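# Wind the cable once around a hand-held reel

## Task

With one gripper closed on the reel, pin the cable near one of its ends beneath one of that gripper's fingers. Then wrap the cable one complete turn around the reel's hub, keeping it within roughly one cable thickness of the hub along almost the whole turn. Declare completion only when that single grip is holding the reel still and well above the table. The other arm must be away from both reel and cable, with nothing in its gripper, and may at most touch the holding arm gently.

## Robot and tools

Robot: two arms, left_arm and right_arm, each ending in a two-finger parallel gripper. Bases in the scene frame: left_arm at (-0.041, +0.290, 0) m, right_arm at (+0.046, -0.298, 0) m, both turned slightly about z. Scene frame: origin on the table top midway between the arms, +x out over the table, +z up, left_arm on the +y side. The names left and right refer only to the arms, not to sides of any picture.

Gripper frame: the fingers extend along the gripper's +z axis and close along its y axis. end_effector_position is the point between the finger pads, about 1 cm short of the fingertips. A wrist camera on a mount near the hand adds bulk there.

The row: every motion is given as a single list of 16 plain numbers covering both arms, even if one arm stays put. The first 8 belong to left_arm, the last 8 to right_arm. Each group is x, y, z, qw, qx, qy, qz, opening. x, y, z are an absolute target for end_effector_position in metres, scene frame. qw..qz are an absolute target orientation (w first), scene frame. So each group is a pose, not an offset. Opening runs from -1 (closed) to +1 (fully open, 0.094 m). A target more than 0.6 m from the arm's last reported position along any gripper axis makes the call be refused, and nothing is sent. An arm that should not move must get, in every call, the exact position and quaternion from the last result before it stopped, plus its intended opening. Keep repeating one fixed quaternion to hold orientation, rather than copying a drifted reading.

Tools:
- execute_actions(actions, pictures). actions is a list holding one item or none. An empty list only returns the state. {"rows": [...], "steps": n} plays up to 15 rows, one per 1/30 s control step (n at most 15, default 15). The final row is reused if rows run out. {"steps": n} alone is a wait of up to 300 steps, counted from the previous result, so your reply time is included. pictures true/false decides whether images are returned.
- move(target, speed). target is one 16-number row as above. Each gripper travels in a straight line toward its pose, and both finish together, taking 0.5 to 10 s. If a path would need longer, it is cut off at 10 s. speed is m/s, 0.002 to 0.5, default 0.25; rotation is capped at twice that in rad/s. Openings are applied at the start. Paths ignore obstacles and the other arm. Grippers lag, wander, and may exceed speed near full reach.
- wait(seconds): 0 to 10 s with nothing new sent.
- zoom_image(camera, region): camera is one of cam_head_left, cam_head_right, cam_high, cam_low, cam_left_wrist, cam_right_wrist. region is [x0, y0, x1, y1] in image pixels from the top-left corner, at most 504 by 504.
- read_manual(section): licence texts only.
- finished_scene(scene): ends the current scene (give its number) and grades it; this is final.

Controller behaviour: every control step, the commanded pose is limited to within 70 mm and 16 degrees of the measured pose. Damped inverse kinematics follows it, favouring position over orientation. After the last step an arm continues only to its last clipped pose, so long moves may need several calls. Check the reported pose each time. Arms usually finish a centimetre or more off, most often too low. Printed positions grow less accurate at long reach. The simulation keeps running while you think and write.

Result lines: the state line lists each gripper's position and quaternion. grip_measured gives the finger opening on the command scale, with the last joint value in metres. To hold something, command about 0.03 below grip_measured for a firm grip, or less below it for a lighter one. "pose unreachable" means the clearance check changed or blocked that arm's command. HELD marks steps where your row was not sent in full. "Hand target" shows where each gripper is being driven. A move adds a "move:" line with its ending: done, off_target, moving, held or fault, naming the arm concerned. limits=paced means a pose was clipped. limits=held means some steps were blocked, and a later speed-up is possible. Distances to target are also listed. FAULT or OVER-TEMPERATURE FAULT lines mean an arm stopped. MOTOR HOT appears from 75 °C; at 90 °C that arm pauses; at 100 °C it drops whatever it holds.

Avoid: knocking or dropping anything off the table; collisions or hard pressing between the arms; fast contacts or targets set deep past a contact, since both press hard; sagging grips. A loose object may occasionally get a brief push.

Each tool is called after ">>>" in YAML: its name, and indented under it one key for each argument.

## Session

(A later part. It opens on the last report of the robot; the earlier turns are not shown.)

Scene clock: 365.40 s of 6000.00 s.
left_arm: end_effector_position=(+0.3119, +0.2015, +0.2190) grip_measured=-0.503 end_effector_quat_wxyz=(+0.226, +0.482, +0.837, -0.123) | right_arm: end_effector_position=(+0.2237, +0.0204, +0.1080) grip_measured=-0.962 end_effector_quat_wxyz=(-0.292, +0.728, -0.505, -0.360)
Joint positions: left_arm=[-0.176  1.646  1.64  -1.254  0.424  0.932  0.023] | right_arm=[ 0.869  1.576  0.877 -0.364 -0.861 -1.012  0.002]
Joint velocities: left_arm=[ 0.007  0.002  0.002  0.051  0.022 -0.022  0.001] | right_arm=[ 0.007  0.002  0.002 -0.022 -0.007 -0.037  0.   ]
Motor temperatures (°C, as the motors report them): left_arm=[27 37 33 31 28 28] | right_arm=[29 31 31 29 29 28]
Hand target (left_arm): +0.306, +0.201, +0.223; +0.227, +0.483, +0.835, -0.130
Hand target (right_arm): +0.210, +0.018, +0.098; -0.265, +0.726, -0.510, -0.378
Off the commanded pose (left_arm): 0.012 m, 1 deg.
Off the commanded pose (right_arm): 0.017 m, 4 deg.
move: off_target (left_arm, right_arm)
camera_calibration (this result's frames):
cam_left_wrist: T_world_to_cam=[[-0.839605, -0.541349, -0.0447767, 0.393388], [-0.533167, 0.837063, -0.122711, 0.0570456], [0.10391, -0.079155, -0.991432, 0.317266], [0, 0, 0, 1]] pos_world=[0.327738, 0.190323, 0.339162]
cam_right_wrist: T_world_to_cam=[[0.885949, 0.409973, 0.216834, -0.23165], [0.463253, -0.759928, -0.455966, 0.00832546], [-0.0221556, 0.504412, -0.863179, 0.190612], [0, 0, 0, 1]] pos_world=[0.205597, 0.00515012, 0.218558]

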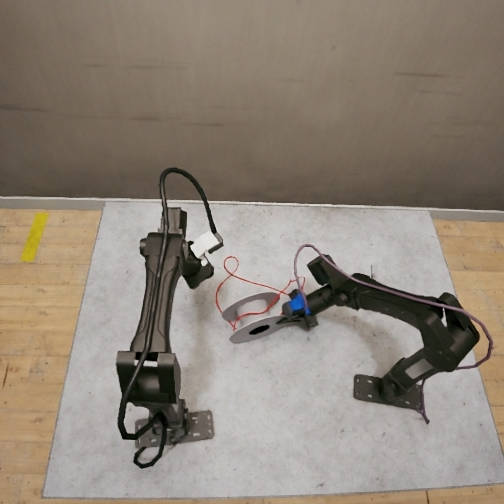

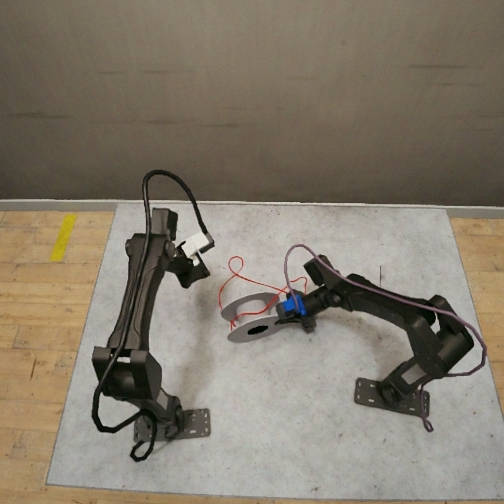

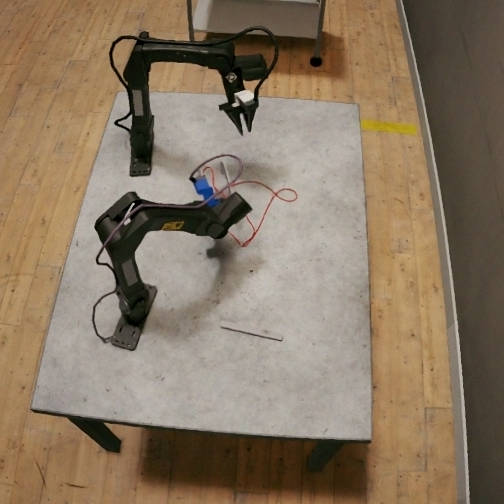

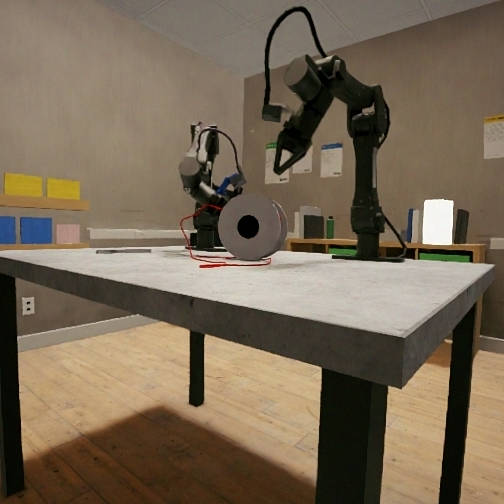

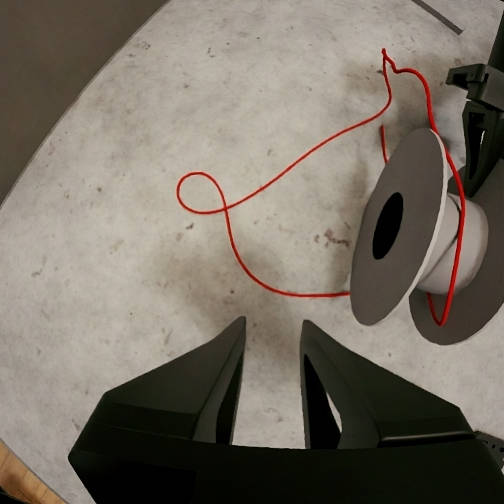

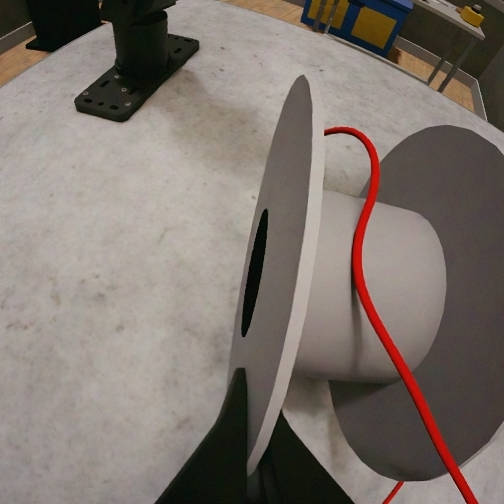

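>>> move:
  target: [0.3,0.2,0.22,0.224,0.483,0.836,-0.129,-0.5,0.216,0.019,0.105,0.265,-0.727,0.51,0.378,-0.6]
  speed: 0.05

>>> move:
  target: [0.3,0.2,0.22,0.224,0.483,0.836,-0.129,-0.5,0.232,-0.04,0.15,0.265,-0.727,0.51,0.378,-0.6]
  speed: 0.08

>>> move:
  target: [0.31,0.0,0.22,0.17,0.42,0.89,-0.08,-0.6,0.17,-0.15,0.2,0,-0.707,0.707,0,-0.6]
  speed: 0.15

Scene clock: 374.13 s of 6000.00 s.
left_arm: end_effector_position=(+0.3081, +0.2017, +0.2164) grip_measured=-0.503 end_effector_quat_wxyz=(+0.222, +0.483, +0.838, -0.124) | right_arm: end_effector_position=(+0.2186, +0.0161, +0.1044) grip_measured=-0.603 end_effector_quat_wxyz=(-0.275, +0.727, -0.513, -0.365)
Joint positions: left_arm=[-0.176  1.637  1.623 -1.255  0.424  0.935  0.023] | right_arm=[ 0.869  1.576  0.877 -0.404 -0.86  -1.016  0.019]
Joint velocities: left_arm=[-0.002 -0.007  0.002 -0.037 -0.095 -0.037 -0.001] | right_arm=[-0.002 -0.002  0.007 -0.125  0.007 -0.022  0.001]
Motor temperatures (°C, as the motors report them): left_arm=[27 36 33 30 28 28] | right_arm=[29 31 31 29 30 28]
Hand target (left_arm): +0.300, +0.200, +0.220; +0.224, +0.483, +0.837, -0.129
Hand target (right_arm): +0.216, +0.019, +0.105; -0.266, +0.726, -0.510, -0.378
Off the commanded pose (left_arm): 0.009 m, 1 deg.
Off the commanded pose (right_arm): 0.004 m, 2 deg.
After step 180, 1.80 s passed at rest.
move: done
camera_calibration (this result's frames):
cam_left_wrist: T_world_to_cam=[[-0.841193, -0.539353, -0.0386351, 0.388971], [-0.532185, 0.838432, -0.117519, 0.0528856], [0.0957771, -0.0782951, -0.992319, 0.31767], [0, 0, 0, 1]] pos_world=[0.324919, 0.190324, 0.336473]
cam_right_wrist: T_world_to_cam=[[0.890774, 0.416595, 0.181574, -0.222098], [0.451964, -0.770425, -0.449638, 0.00779323], [-0.0474276, 0.482591, -0.874561, 0.196571], [0, 0, 0, 1]] pos_world=[0.20364, 0.00366592, 0.215745]

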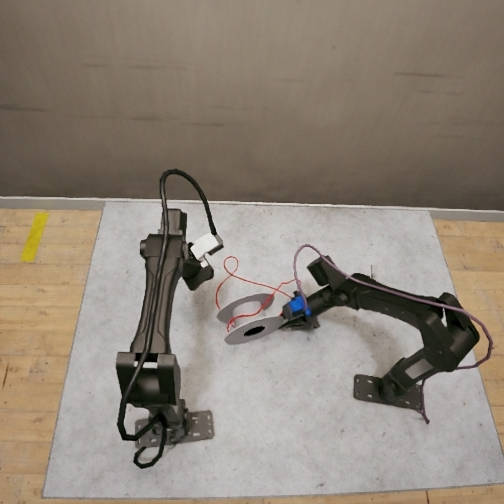

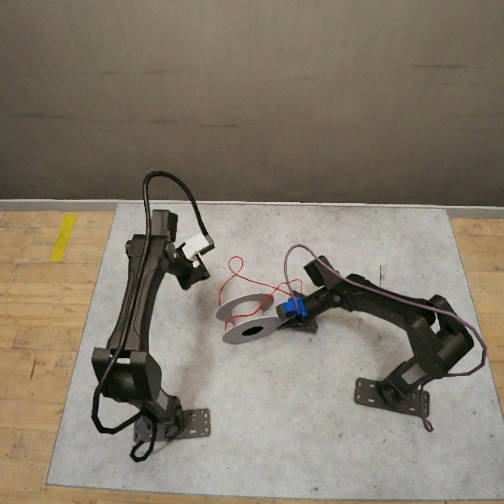

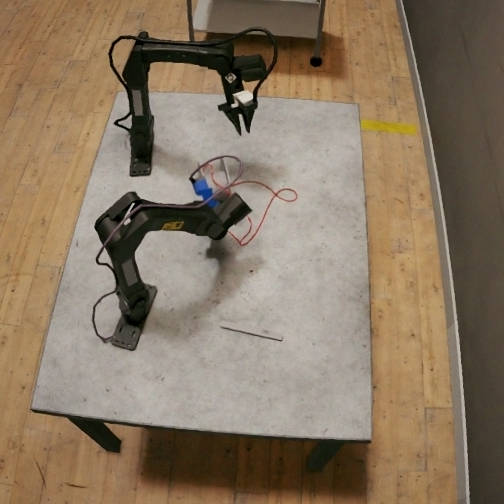

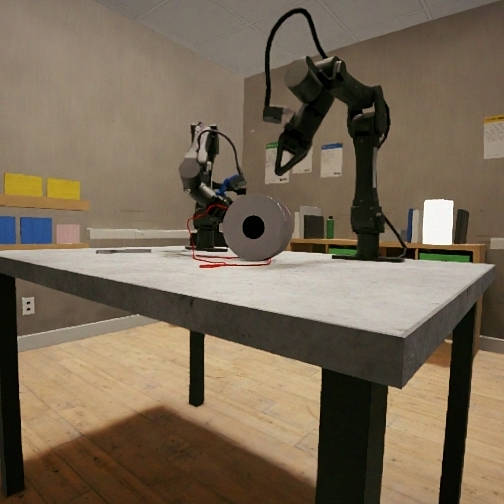

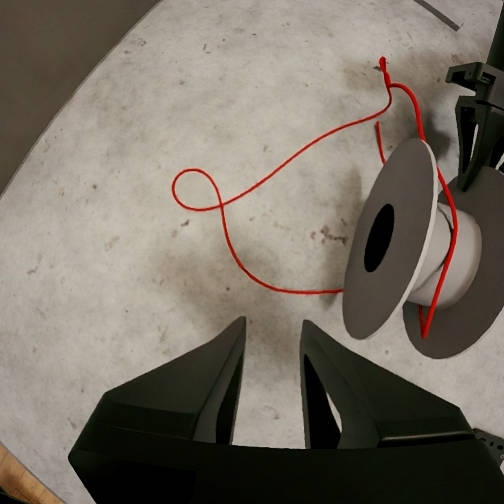

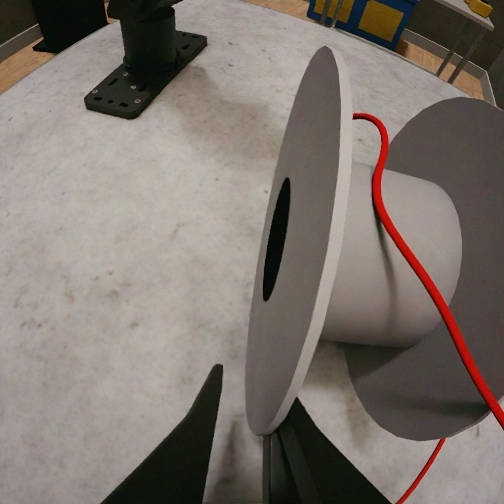

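Scene clock: 375.70 s of 6000.00 s.
left_arm: end_effector_position=(+0.3082, +0.2018, +0.2163) grip_measured=-0.503 end_effector_quat_wxyz=(+0.222, +0.483, +0.838, -0.124) | right_arm: end_effector_position=(+0.2298, -0.0421, +0.1353) grip_measured=-0.603 end_effector_quat_wxyz=(-0.250, +0.731, -0.517, -0.368)
Joint positions: left_arm=[-0.176  1.637  1.623 -1.255  0.423  0.935  0.023] | right_arm=[ 0.67   1.534  1.012 -0.888 -0.913 -1.351  0.019]
Joint velocities: left_arm=[-0.007 -0.002 -0.002 -0.081  0.037 -0.022 -0.   ] | right_arm=[-0.007 -0.012  0.007  0.007  0.022 -0.007 -0.001]
Motor temperatures (°C, as the motors report them): left_arm=[27 36 33 30 28 28] | right_arm=[29 31 31 29 30 28]
Hand target (left_arm): +0.300, +0.200, +0.220; +0.224, +0.483, +0.836, -0.129
Hand target (right_arm): +0.231, -0.041, +0.148; -0.264, +0.728, -0.510, -0.375
Off the commanded pose (left_arm): 0.009 m, 1 deg.
Off the commanded pose (right_arm): 0.015 m, 2 deg.
move: off_target (right_arm)
camera_calibration (this result's frames):
cam_left_wrist: T_world_to_cam=[[-0.841007, -0.539597, -0.0392658, 0.389224], [-0.532465, 0.838378, -0.11663, 0.0526438], [0.095853, -0.0771793, -0.992399, 0.317371], [0, 0, 0, 1]] pos_world=[0.324951, 0.190383, 0.336381]
cam_right_wrist: T_world_to_cam=[[0.88788, 0.438927, 0.137881, -0.205938], [0.452515, -0.779047, -0.433954, -0.0309128], [-0.0830587, 0.447693, -0.890322, 0.261074], [0, 0, 0, 1]] pos_world=[0.218521, -0.050572, 0.24742]

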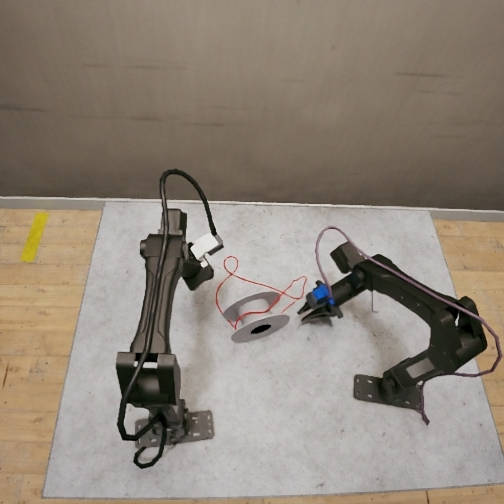

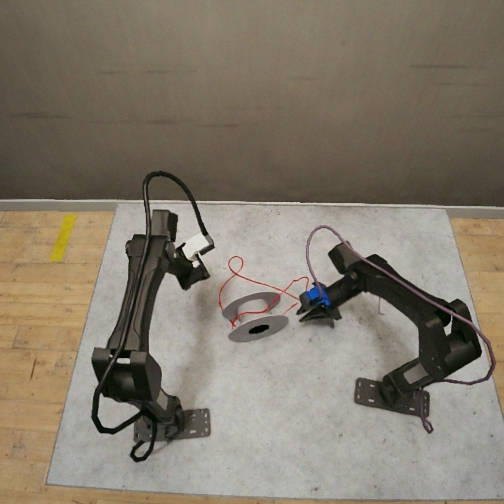

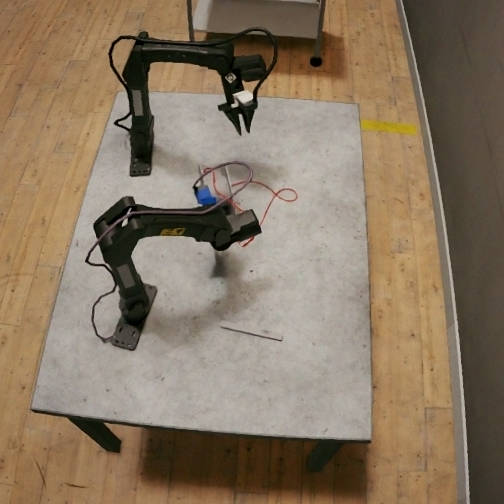

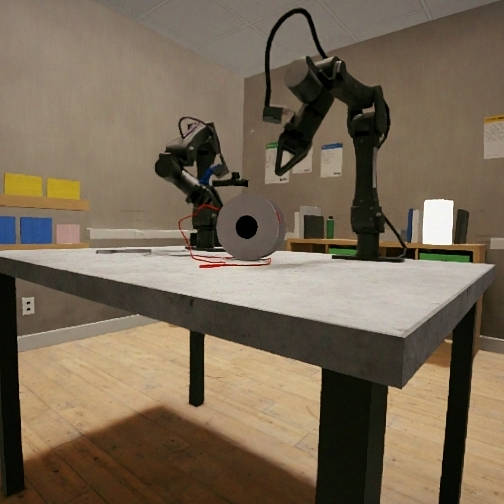

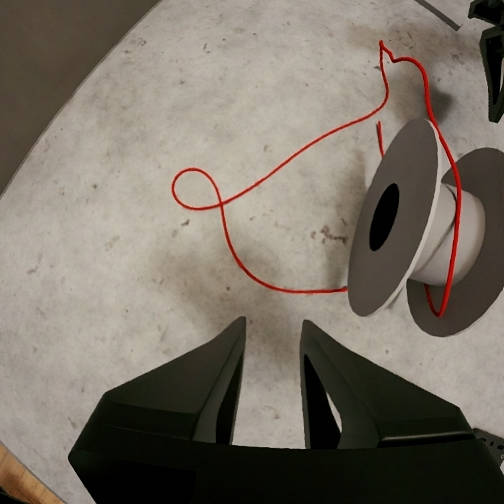

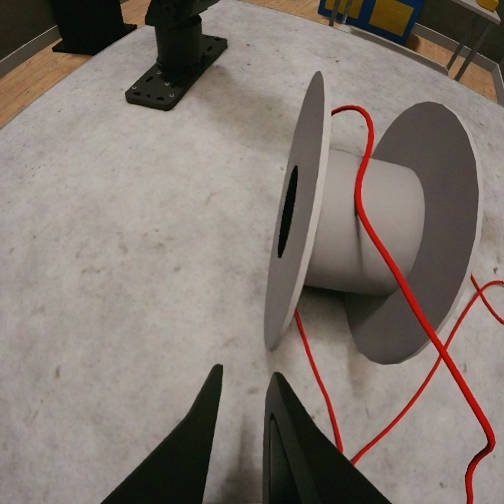

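Scene clock: 379.43 s of 6000.00 s.
left_arm: end_effector_position=(+0.3047, +0.0022, +0.2138) grip_measured=-0.597 end_effector_quat_wxyz=(+0.164, +0.420, +0.889, -0.080) | right_arm: end_effector_position=(+0.1736, -0.1466, +0.1956) grip_measured=-0.603 end_effector_quat_wxyz=(-0.040, +0.708, -0.705, -0.013)
Joint positions: left_arm=[-0.794  1.98   2.083 -1.316  0.082  0.204  0.019] | right_arm=[ 1.037  1.25   1.308 -1.548 -0.021 -0.726  0.019]
Joint velocities: left_arm=[ 0.002  0.007 -0.012  0.022  0.037  0.037 -0.001] | right_arm=[-0.002 -0.017 -0.002 -0.037 -0.022  0.007  0.001]
Motor temperatures (°C, as the motors report them): left_arm=[27 36 33 30 28 28] | right_arm=[29 31 31 29 30 28]
Hand target (left_arm): +0.305, -0.000, +0.218; +0.167, +0.420, +0.889, -0.079
Hand target (right_arm): +0.170, -0.149, +0.198; -0.042, +0.708, -0.704, -0.010
Off the commanded pose (left_arm): 0.008 m, 1 deg.
Off the commanded pose (right_arm): 0.007 m, 5 deg.
joint sent to its limit (right arm) — the command would take joint 4 (wrist pitch) past its lower limit, so that joint was sent only as far as its limit.
move: off_target (right_arm)
camera_calibration (this result's frames):
cam_left_wrist: T_world_to_cam=[[-0.748208, -0.66257, -0.034433, 0.249425], [-0.663436, 0.747642, 0.0297355, 0.226731], [0.00604171, 0.0450925, -0.998965, 0.328245], [0, 0, 0, 1]] pos_world=[0.33506, -0.0190531, 0.329751]
cam_right_wrist: T_world_to_cam=[[0.980073, 0.190814, 0.0552012, -0.154689], [0.155312, -0.909366, 0.385916, -0.188567], [0.123836, -0.369653, -0.920881, 0.207145], [0, 0, 0, 1]] pos_world=[0.155241, -0.0653883, 0.272066]

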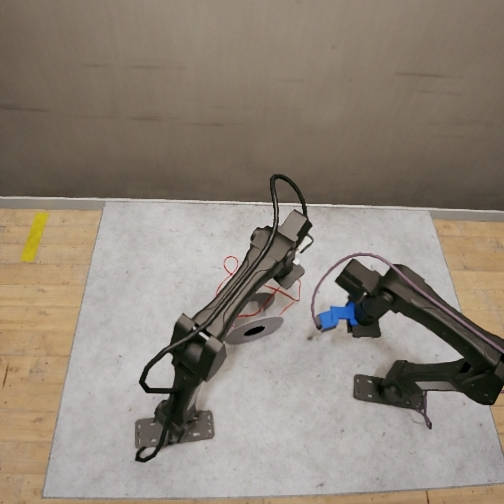

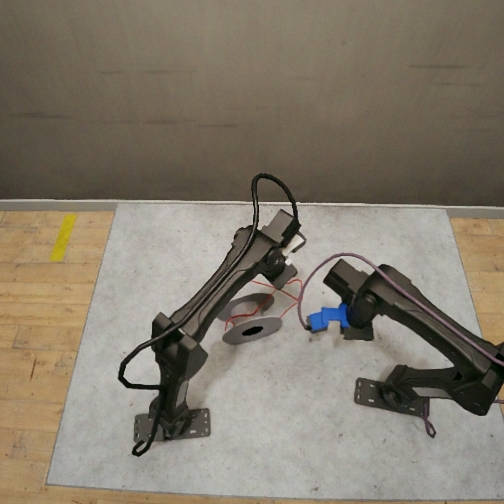

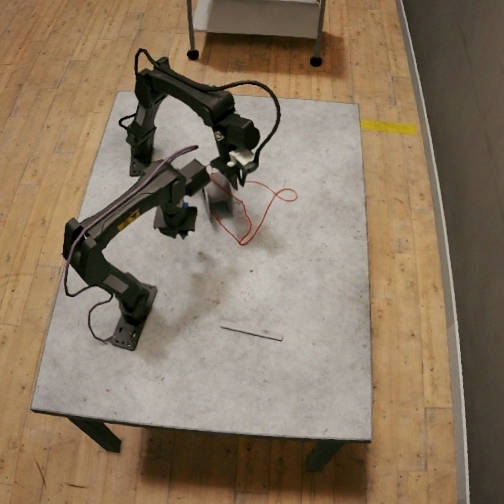

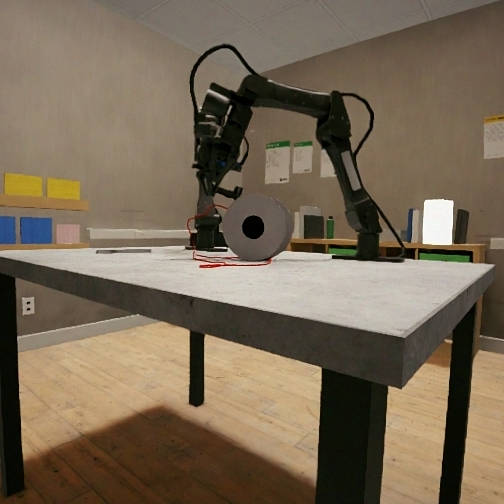

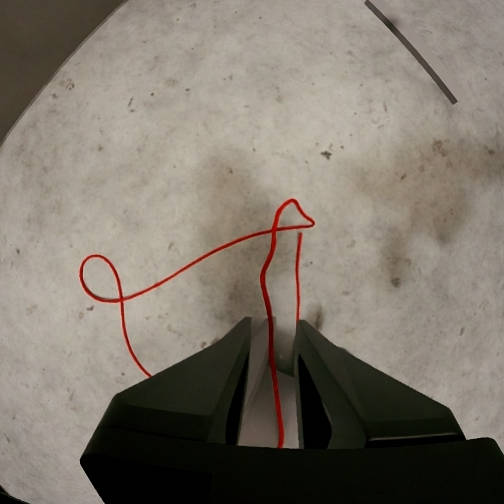

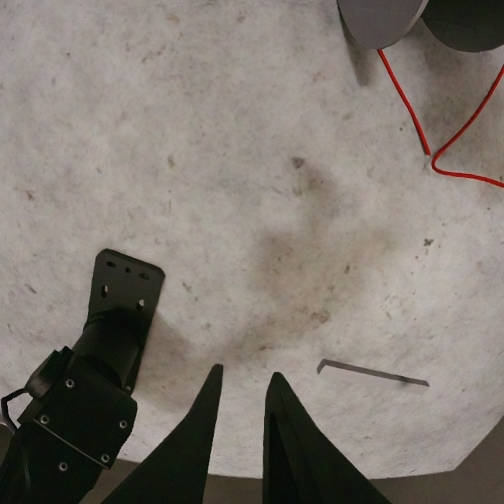

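>>> move:
  target: [0.275,-0.055,0.2,0.12,0.42,0.9,-0.055,-0.65,0.15,-0.25,0.2,0,-0.707,0.707,0,-0.6]
  speed: 0.15

>>> move:
  target: [0.288,-0.042,0.04,0.08,0.42,0.9,-0.04,-0.65,0.15,-0.25,0.2,0,-0.707,0.707,0,-0.6]
  speed: 0.1

Scene clock: 384.07 s of 6000.00 s.
left_arm: end_effector_position=(+0.2726, -0.0523, +0.1951) grip_measured=-0.647 end_effector_quat_wxyz=(+0.115, +0.420, +0.899, -0.055) | right_arm: end_effector_position=(+0.1554, -0.2483, +0.2022) grip_measured=-0.603 end_effector_quat_wxyz=(-0.173, +0.695, -0.694, +0.070)
Joint positions: left_arm=[-0.956  2.173  2.338 -1.481  0.015  0.047  0.017] | right_arm=[ 0.634  0.713  1.071 -1.553  0.017 -1.13   0.019]
Joint velocities: left_arm=[ 0.002 -0.012 -0.007 -0.007  0.037 -0.007 -0.   ] | right_arm=[-0.002 -0.007  0.002 -0.007 -0.007 -0.022  0.001]
Motor temperatures (°C, as the motors report them): left_arm=[27 36 33 30 28 28] | right_arm=[29 31 31 29 29 28]
Hand target (left_arm): +0.273, -0.054, +0.199; +0.119, +0.418, +0.899, -0.054
Hand target (right_arm): +0.151, -0.250, +0.199; -0.172, +0.695, -0.695, +0.069
Off the commanded pose (left_arm): 0.006 m, 1 deg.
Off the commanded pose (right_arm): 0.006 m, 22 deg; orientation clipped at the last step of the last action.
joint sent to its limit (right arm) — the command would take joint 4 (wrist pitch) past its lower limit, so that joint was sent only as far as its limit.
move: off_target (right_arm); limits=paced
camera_calibration (this result's frames):
cam_left_wrist: T_world_to_cam=[[-0.744908, -0.665961, -0.0401036, 0.188709], [-0.664023, 0.734226, 0.141374, 0.224403], [-0.0647046, 0.13194, -0.989144, 0.334187], [0, 0, 0, 1]] pos_world=[0.311203, -0.0831829, 0.306402]
cam_right_wrist: T_world_to_cam=[[0.917723, 0.162765, 0.362343, -0.177135], [0.0292646, -0.937419, 0.34697, -0.260269], [0.396142, -0.307819, -0.865054, 0.139624], [0, 0, 0, 1]] pos_world=[0.114866, -0.172171, 0.275272]

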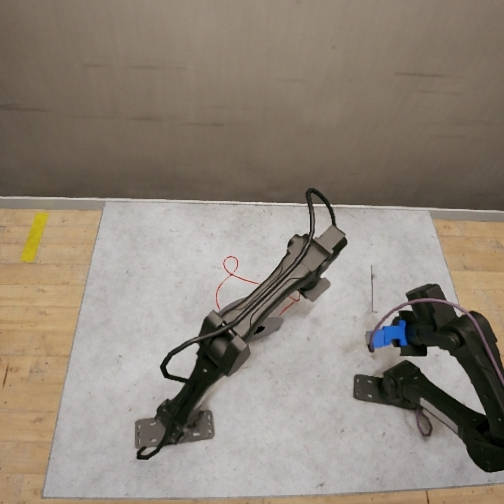

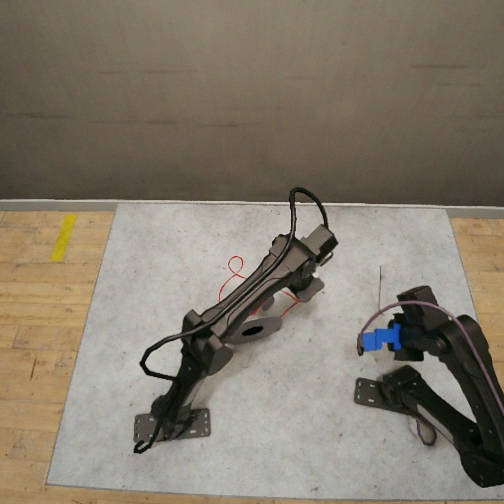

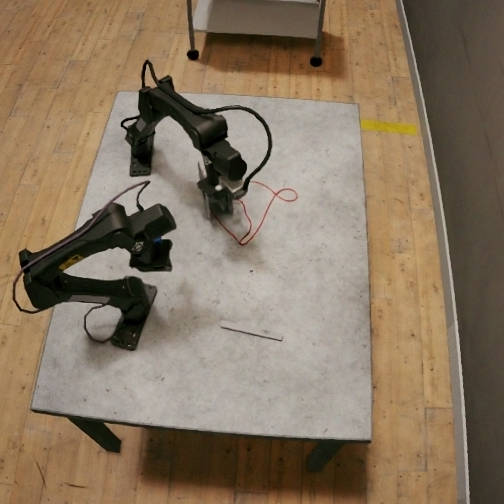

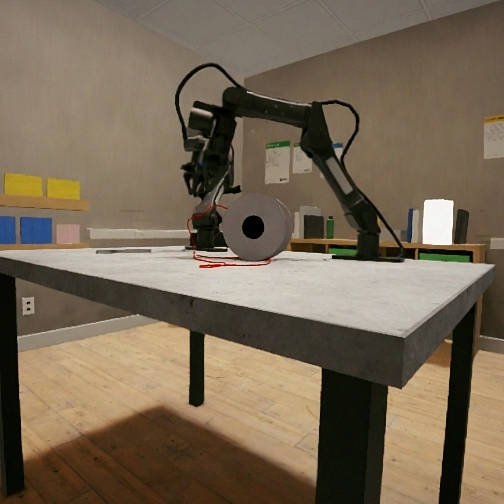

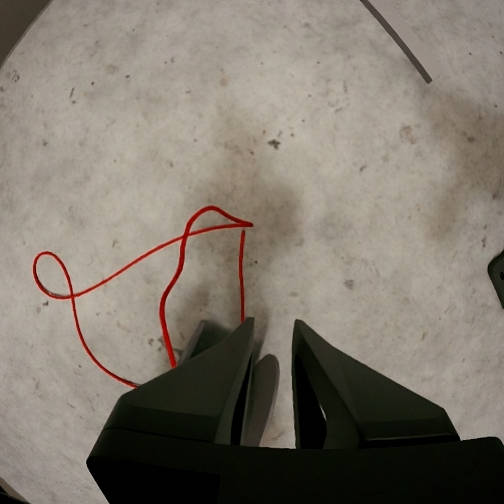

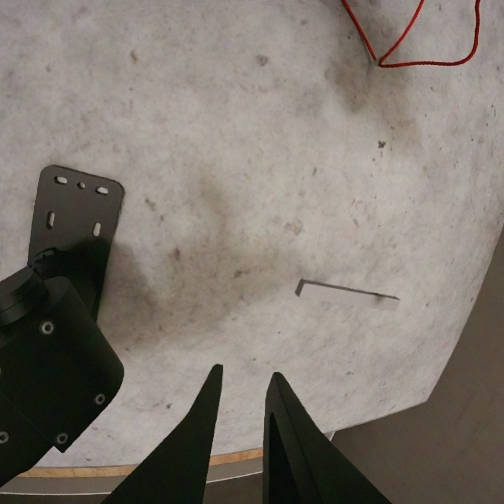

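Scene clock: 386.47 s of 6000.00 s.
left_arm: end_effector_position=(+0.2860, -0.0457, +0.0447) grip_measured=-0.647 end_effector_quat_wxyz=(+0.082, +0.423, +0.902, -0.039) | right_arm: end_effector_position=(+0.1559, -0.2494, +0.2022) grip_measured=-0.603 end_effector_quat_wxyz=(-0.172, +0.697, -0.692, +0.073)
Joint positions: left_arm=[-0.926  2.199  1.787 -0.977  0.015  0.08   0.017] | right_arm=[ 0.624  0.713  1.071 -1.553  0.017 -1.146  0.019]
Joint velocities: left_arm=[ 0.007  0.012 -0.002  0.007 -0.051 -0.066 -0.   ] | right_arm=[-0.022 -0.002  0.002  0.081  0.007 -0.007  0.001]
Motor temperatures (°C, as the motors report them): left_arm=[27 36 33 30 28 28] | right_arm=[29 31 31 29 29 28]
Hand target (left_arm): +0.288, -0.043, +0.040; +0.081, +0.421, +0.903, -0.040
Hand target (right_arm): +0.151, -0.249, +0.199; -0.172, +0.697, -0.693, +0.065
Off the commanded pose (left_arm): 0.006 m, 0 deg.
Off the commanded pose (right_arm): 0.006 m, 22 deg; orientation clipped at the last step of the last action.
joint sent to its limit (right arm) — the command would take joint 4 (wrist pitch) past its lower limit, so that joint was sent only as far as its limit.
move: off_target (right_arm); limits=paced
camera_calibration (this result's frames):
cam_left_wrist: T_world_to_cam=[[-0.748336, -0.661796, -0.0449376, 0.198403], [-0.654357, 0.725429, 0.213472, 0.24328], [-0.108676, 0.189154, -0.975915, 0.199967], [0, 0, 0, 1]] pos_world=[0.329395, -0.0830048, 0.152133]
cam_right_wrist: T_world_to_cam=[[0.916298, 0.168213, 0.36346, -0.176062], [0.0321615, -0.935494, 0.351876, -0.262302], [0.399204, -0.310733, -0.862601, 0.137377], [0, 0, 0, 1]] pos_world=[0.114919, -0.173078, 0.27479]

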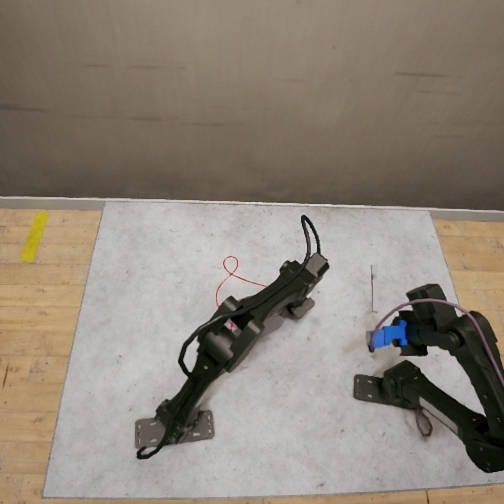

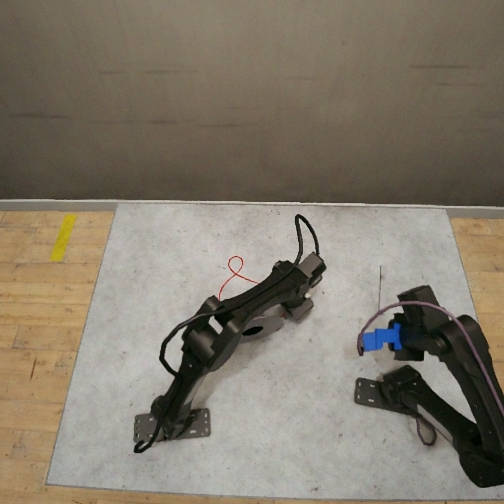

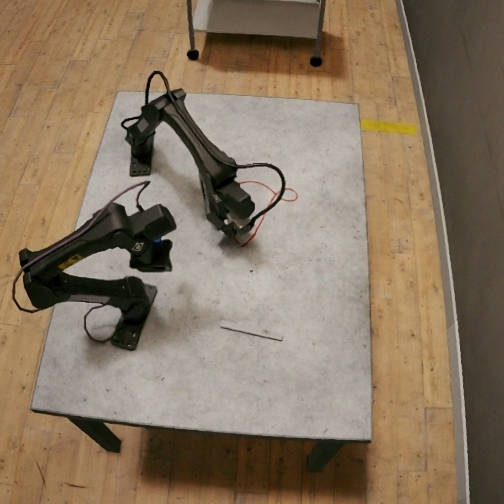

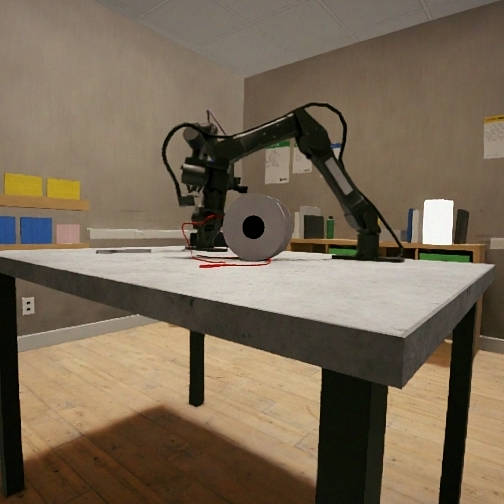

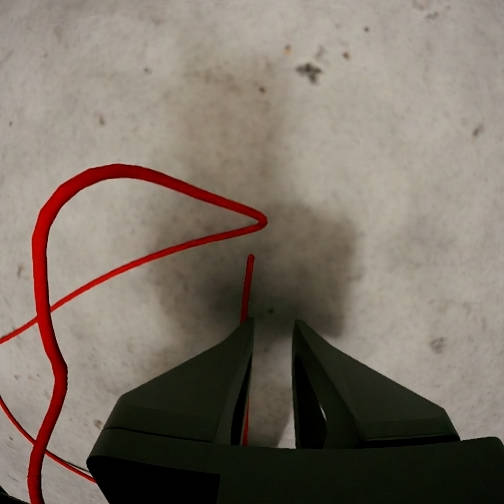

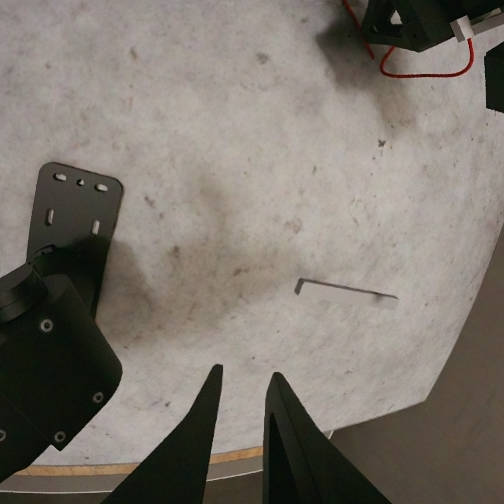

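Shift ~1.1 cm image-left.

>>> move:
  target: [0.296,-0.032,0.032,0.08,0.42,0.9,-0.04,-0.65,0.156,-0.25,0.202,-0.172,0.697,-0.692,0.073,-0.6]
  speed: 0.05

>>> move:
  target: [0.296,-0.032,0.0,0.08,0.42,0.9,-0.04,-0.65,0.156,-0.25,0.202,-0.172,0.697,-0.692,0.073,-0.6]
  speed: 0.04

>>> move:
  target: [0.296,-0.032,0.0,0.08,0.42,0.9,-0.04,-1,0.156,-0.25,0.202,-0.172,0.697,-0.692,0.073,-0.6]

Scene clock: 403.73 s of 6000.00 s.
left_arm: end_effector_position=(+0.2961, -0.0345, +0.0379) grip_measured=-0.647 end_effector_quat_wxyz=(+0.084, +0.420, +0.903, -0.039) | right_arm: end_effector_position=(+0.1559, -0.2494, +0.2022) grip_measured=-0.603 end_effector_quat_wxyz=(-0.172, +0.698, -0.691, +0.073)
Joint positions: left_arm=[-0.892  2.199  1.759 -0.947  0.019  0.108  0.017] | right_arm=[ 0.624  0.713  1.071 -1.553  0.017 -1.149  0.019]
Joint velocities: left_arm=[-0.002  0.007 -0.002  0.007 -0.066  0.022 -0.   ] | right_arm=[-0.012  0.017 -0.002  0.022 -0.022 -0.007  0.   ]
Motor temperatures (°C, as the motors report them): left_arm=[27 37 32 30 28 28] | right_arm=[29 30 31 29 29 28]
Hand target (left_arm): +0.296, -0.032, +0.032; +0.080, +0.421, +0.903, -0.040
Hand target (right_arm): +0.156, -0.250, +0.202; -0.172, +0.697, -0.692, +0.073
Off the commanded pose (left_arm): 0.006 m, 0 deg.
Off the commanded pose (right_arm): 0.001 m, 0 deg.
After step 180, 10.47 s passed at rest.
move: done
camera_calibration (this result's frames):
cam_left_wrist: T_world_to_cam=[[-0.744666, -0.665868, -0.0457396, 0.211875], [-0.658751, 0.722226, 0.210801, 0.244507], [-0.107331, 0.187107, -0.976458, 0.191875], [0, 0, 0, 1]] pos_world=[0.33944, -0.0714096, 0.145507]
cam_right_wrist: T_world_to_cam=[[0.915501, 0.171934, 0.363726, -0.175063], [0.0352933, -0.934918, 0.353104, -0.262895], [0.400764, -0.31043, -0.861987, 0.137085], [0, 0, 0, 1]] pos_world=[0.11461, -0.17313, 0.27467]

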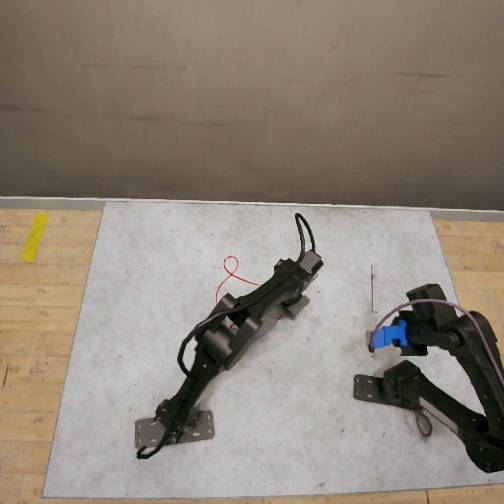

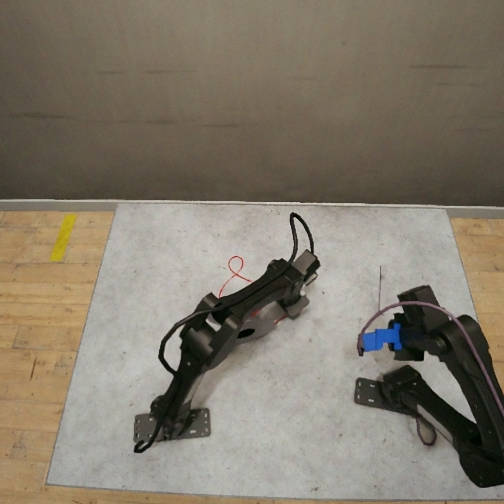

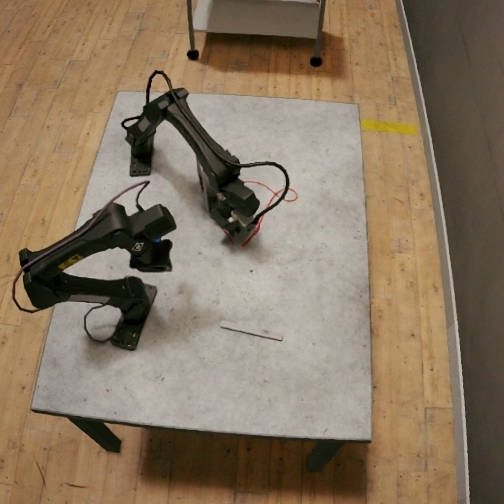

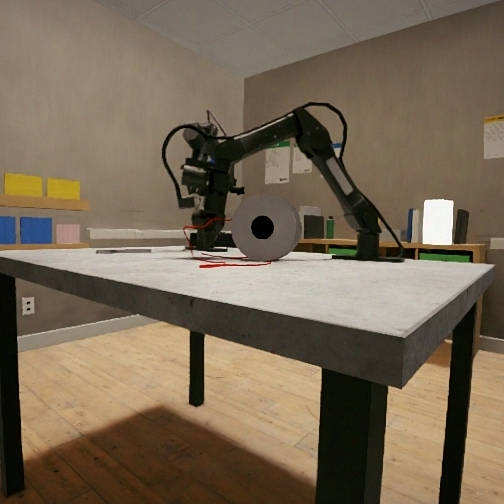

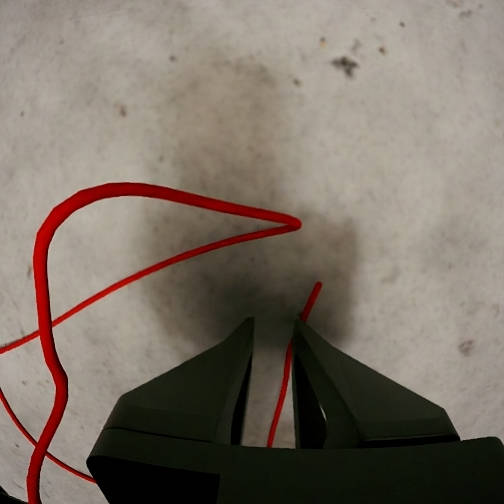

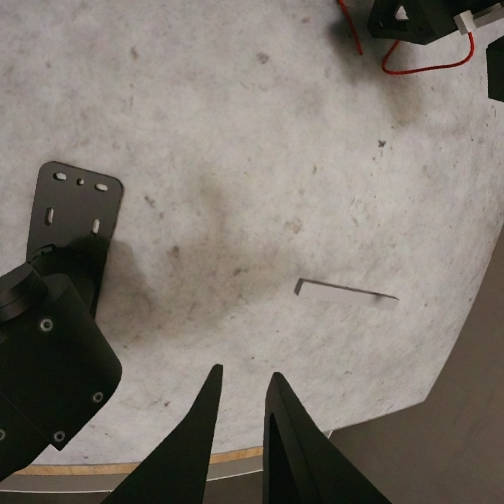

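Scene clock: 404.93 s of 6000.00 s.
left_arm: end_effector_position=(+0.2982, -0.0366, +0.0133) grip_measured=-0.647 end_effector_quat_wxyz=(+0.091, +0.421, +0.902, -0.041) | right_arm: end_effector_position=(+0.1559, -0.2494, +0.2022) grip_measured=-0.603 end_effector_quat_wxyz=(-0.172, +0.698, -0.691, +0.073)
Joint positions: left_arm=[-0.892  2.222  1.693 -0.844  0.02   0.11   0.017] | right_arm=[ 0.624  0.713  1.071 -1.553  0.017 -1.149  0.019]
Joint velocities: left_arm=[-0.017  0.002 -0.007 -0.081  0.051 -0.051 -0.   ] | right_arm=[ 0.002  0.002  0.007 -0.037  0.037  0.007 -0.   ]
Motor temperatures (°C, as the motors report them): left_arm=[27 37 32 30 28 28] | right_arm=[29 30 31 29 29 28]
Hand target (left_arm): +0.296, -0.032, +0.000; +0.080, +0.421, +0.903, -0.040
Hand target (right_arm): +0.156, -0.250, +0.202; -0.172, +0.697, -0.692, +0.073
Off the commanded pose (left_arm): 0.014 m, 1 deg.
Off the commanded pose (right_arm): 0.001 m, 0 deg.
move: off_target (left_arm)
camera_calibration (this result's frames):
cam_left_wrist: T_world_to_cam=[[-0.745227, -0.665165, -0.0468159, 0.211129], [-0.659744, 0.725315, 0.196609, 0.25321], [-0.0968212, 0.177405, -0.979364, 0.165048], [0, 0, 0, 1]] pos_world=[0.340373, -0.072502, 0.121743]
cam_right_wrist: T_world_to_cam=[[0.915501, 0.171934, 0.363726, -0.175063], [0.0352933, -0.934918, 0.353104, -0.262895], [0.400764, -0.31043, -0.861987, 0.137085], [0, 0, 0, 1]] pos_world=[0.11461, -0.17313, 0.27467]

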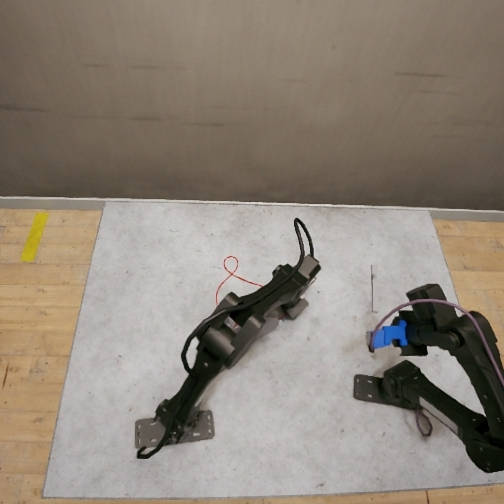

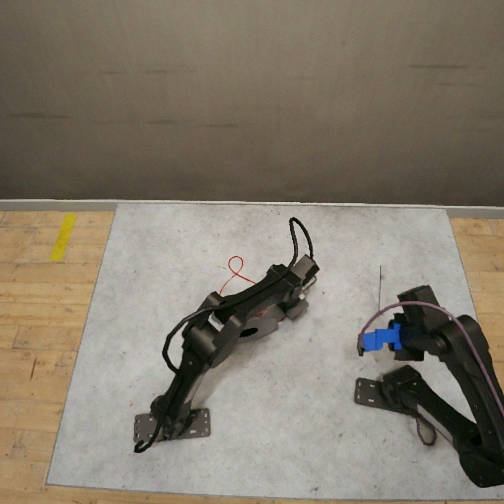

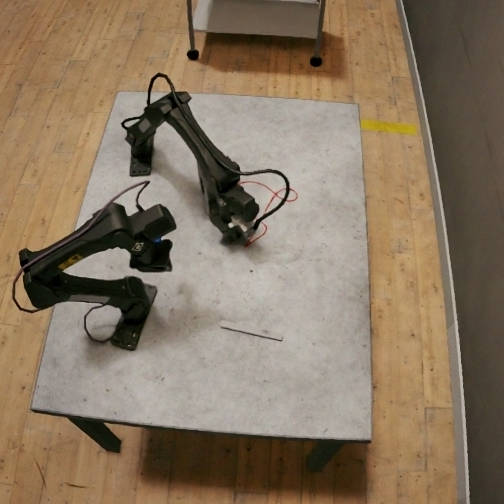

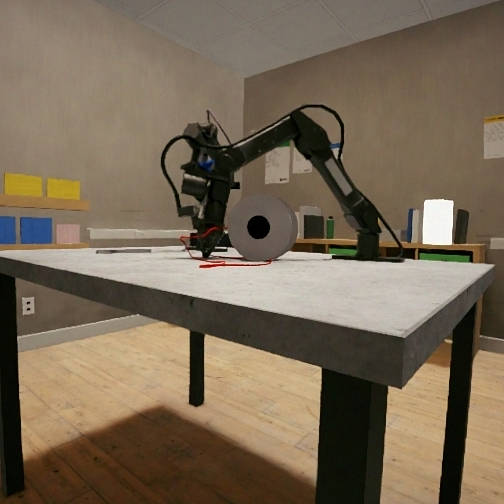

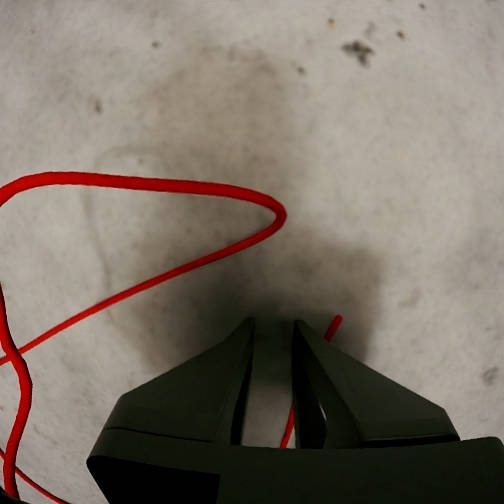

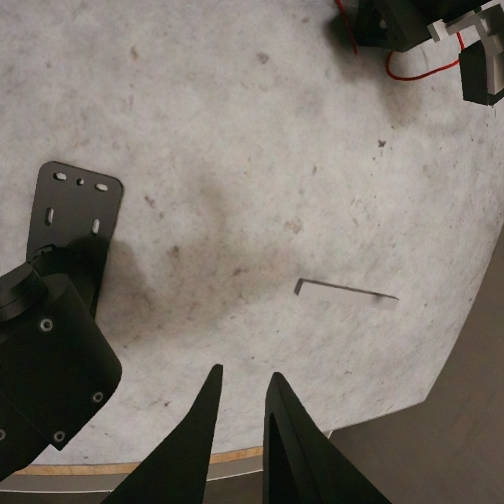

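Scene clock: 405.63 s of 6000.00 s.
left_arm: end_effector_position=(+0.2980, -0.0371, +0.0134) grip_measured=-0.982 end_effector_quat_wxyz=(+0.091, +0.421, +0.902, -0.042) | right_arm: end_effector_position=(+0.1559, -0.2494, +0.2022) grip_measured=-0.603 end_effector_quat_wxyz=(-0.172, +0.698, -0.691, +0.073)
Joint positions: left_arm=[-0.892  2.222  1.693 -0.843  0.022  0.11   0.001] | right_arm=[ 0.624  0.713  1.071 -1.553  0.017 -1.15   0.019]
Joint velocities: left_arm=[-0.002 -0.002 -0.007  0.037 -0.037 -0.081  0.   ] | right_arm=[-0.002 -0.007 -0.012  0.007 -0.051 -0.081 -0.   ]
Motor temperatures (°C, as the motors report them): left_arm=[27 37 32 30 28 28] | right_arm=[29 30 31 29 29 28]
Hand target (left_arm): +0.296, -0.032, +0.000; +0.080, +0.421, +0.903, -0.040
Hand target (right_arm): +0.156, -0.250, +0.202; -0.172, +0.697, -0.692, +0.073
Off the commanded pose (left_arm): 0.014 m, 1 deg.
Off the commanded pose (right_arm): 0.001 m, 0 deg.
move: off_target (left_arm)
camera_calibration (this result's frames):
cam_left_wrist: T_world_to_cam=[[-0.745634, -0.664883, -0.0442708, 0.21077], [-0.659116, 0.726138, 0.195679, 0.25327], [-0.0979569, 0.175085, -0.979668, 0.165415], [0, 0, 0, 1]] pos_world=[0.340295, -0.072733, 0.121824]
cam_right_wrist: T_world_to_cam=[[0.915421, 0.172306, 0.363752, -0.174963], [0.0356064, -0.93486, 0.353227, -0.262954], [0.40092, -0.3104, -0.861925, 0.137056], [0, 0, 0, 1]] pos_world=[0.114579, -0.173136, 0.274658]

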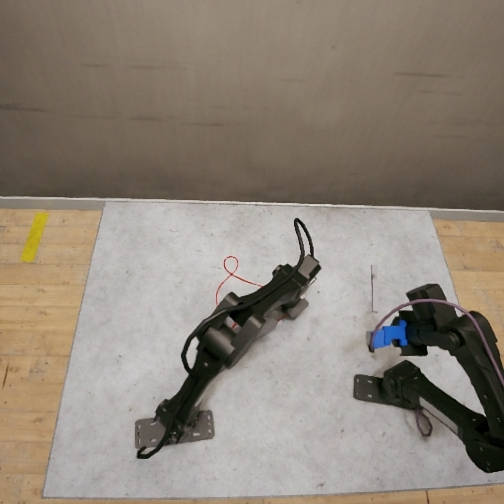

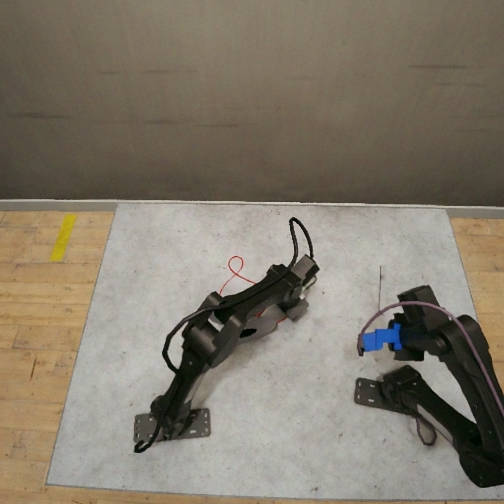

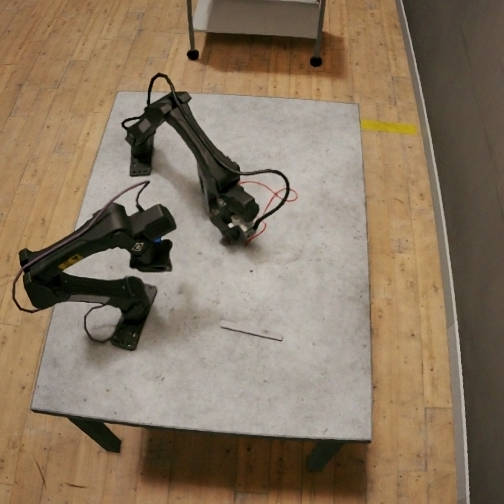

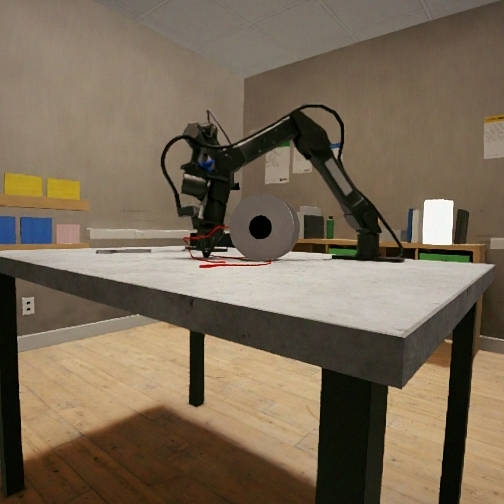

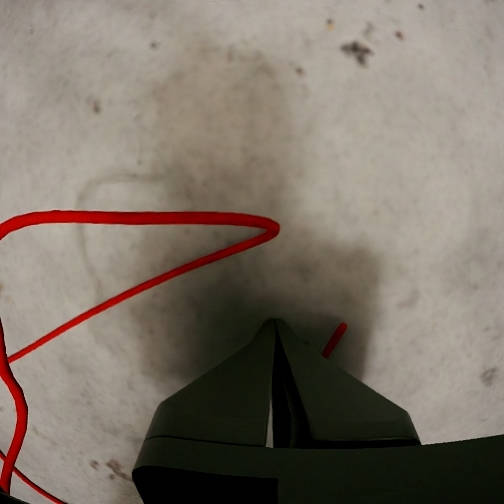

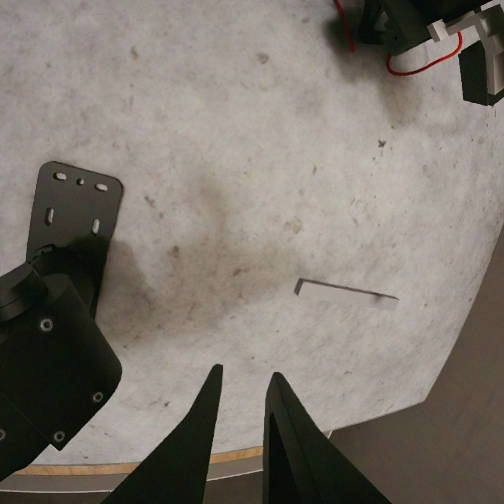

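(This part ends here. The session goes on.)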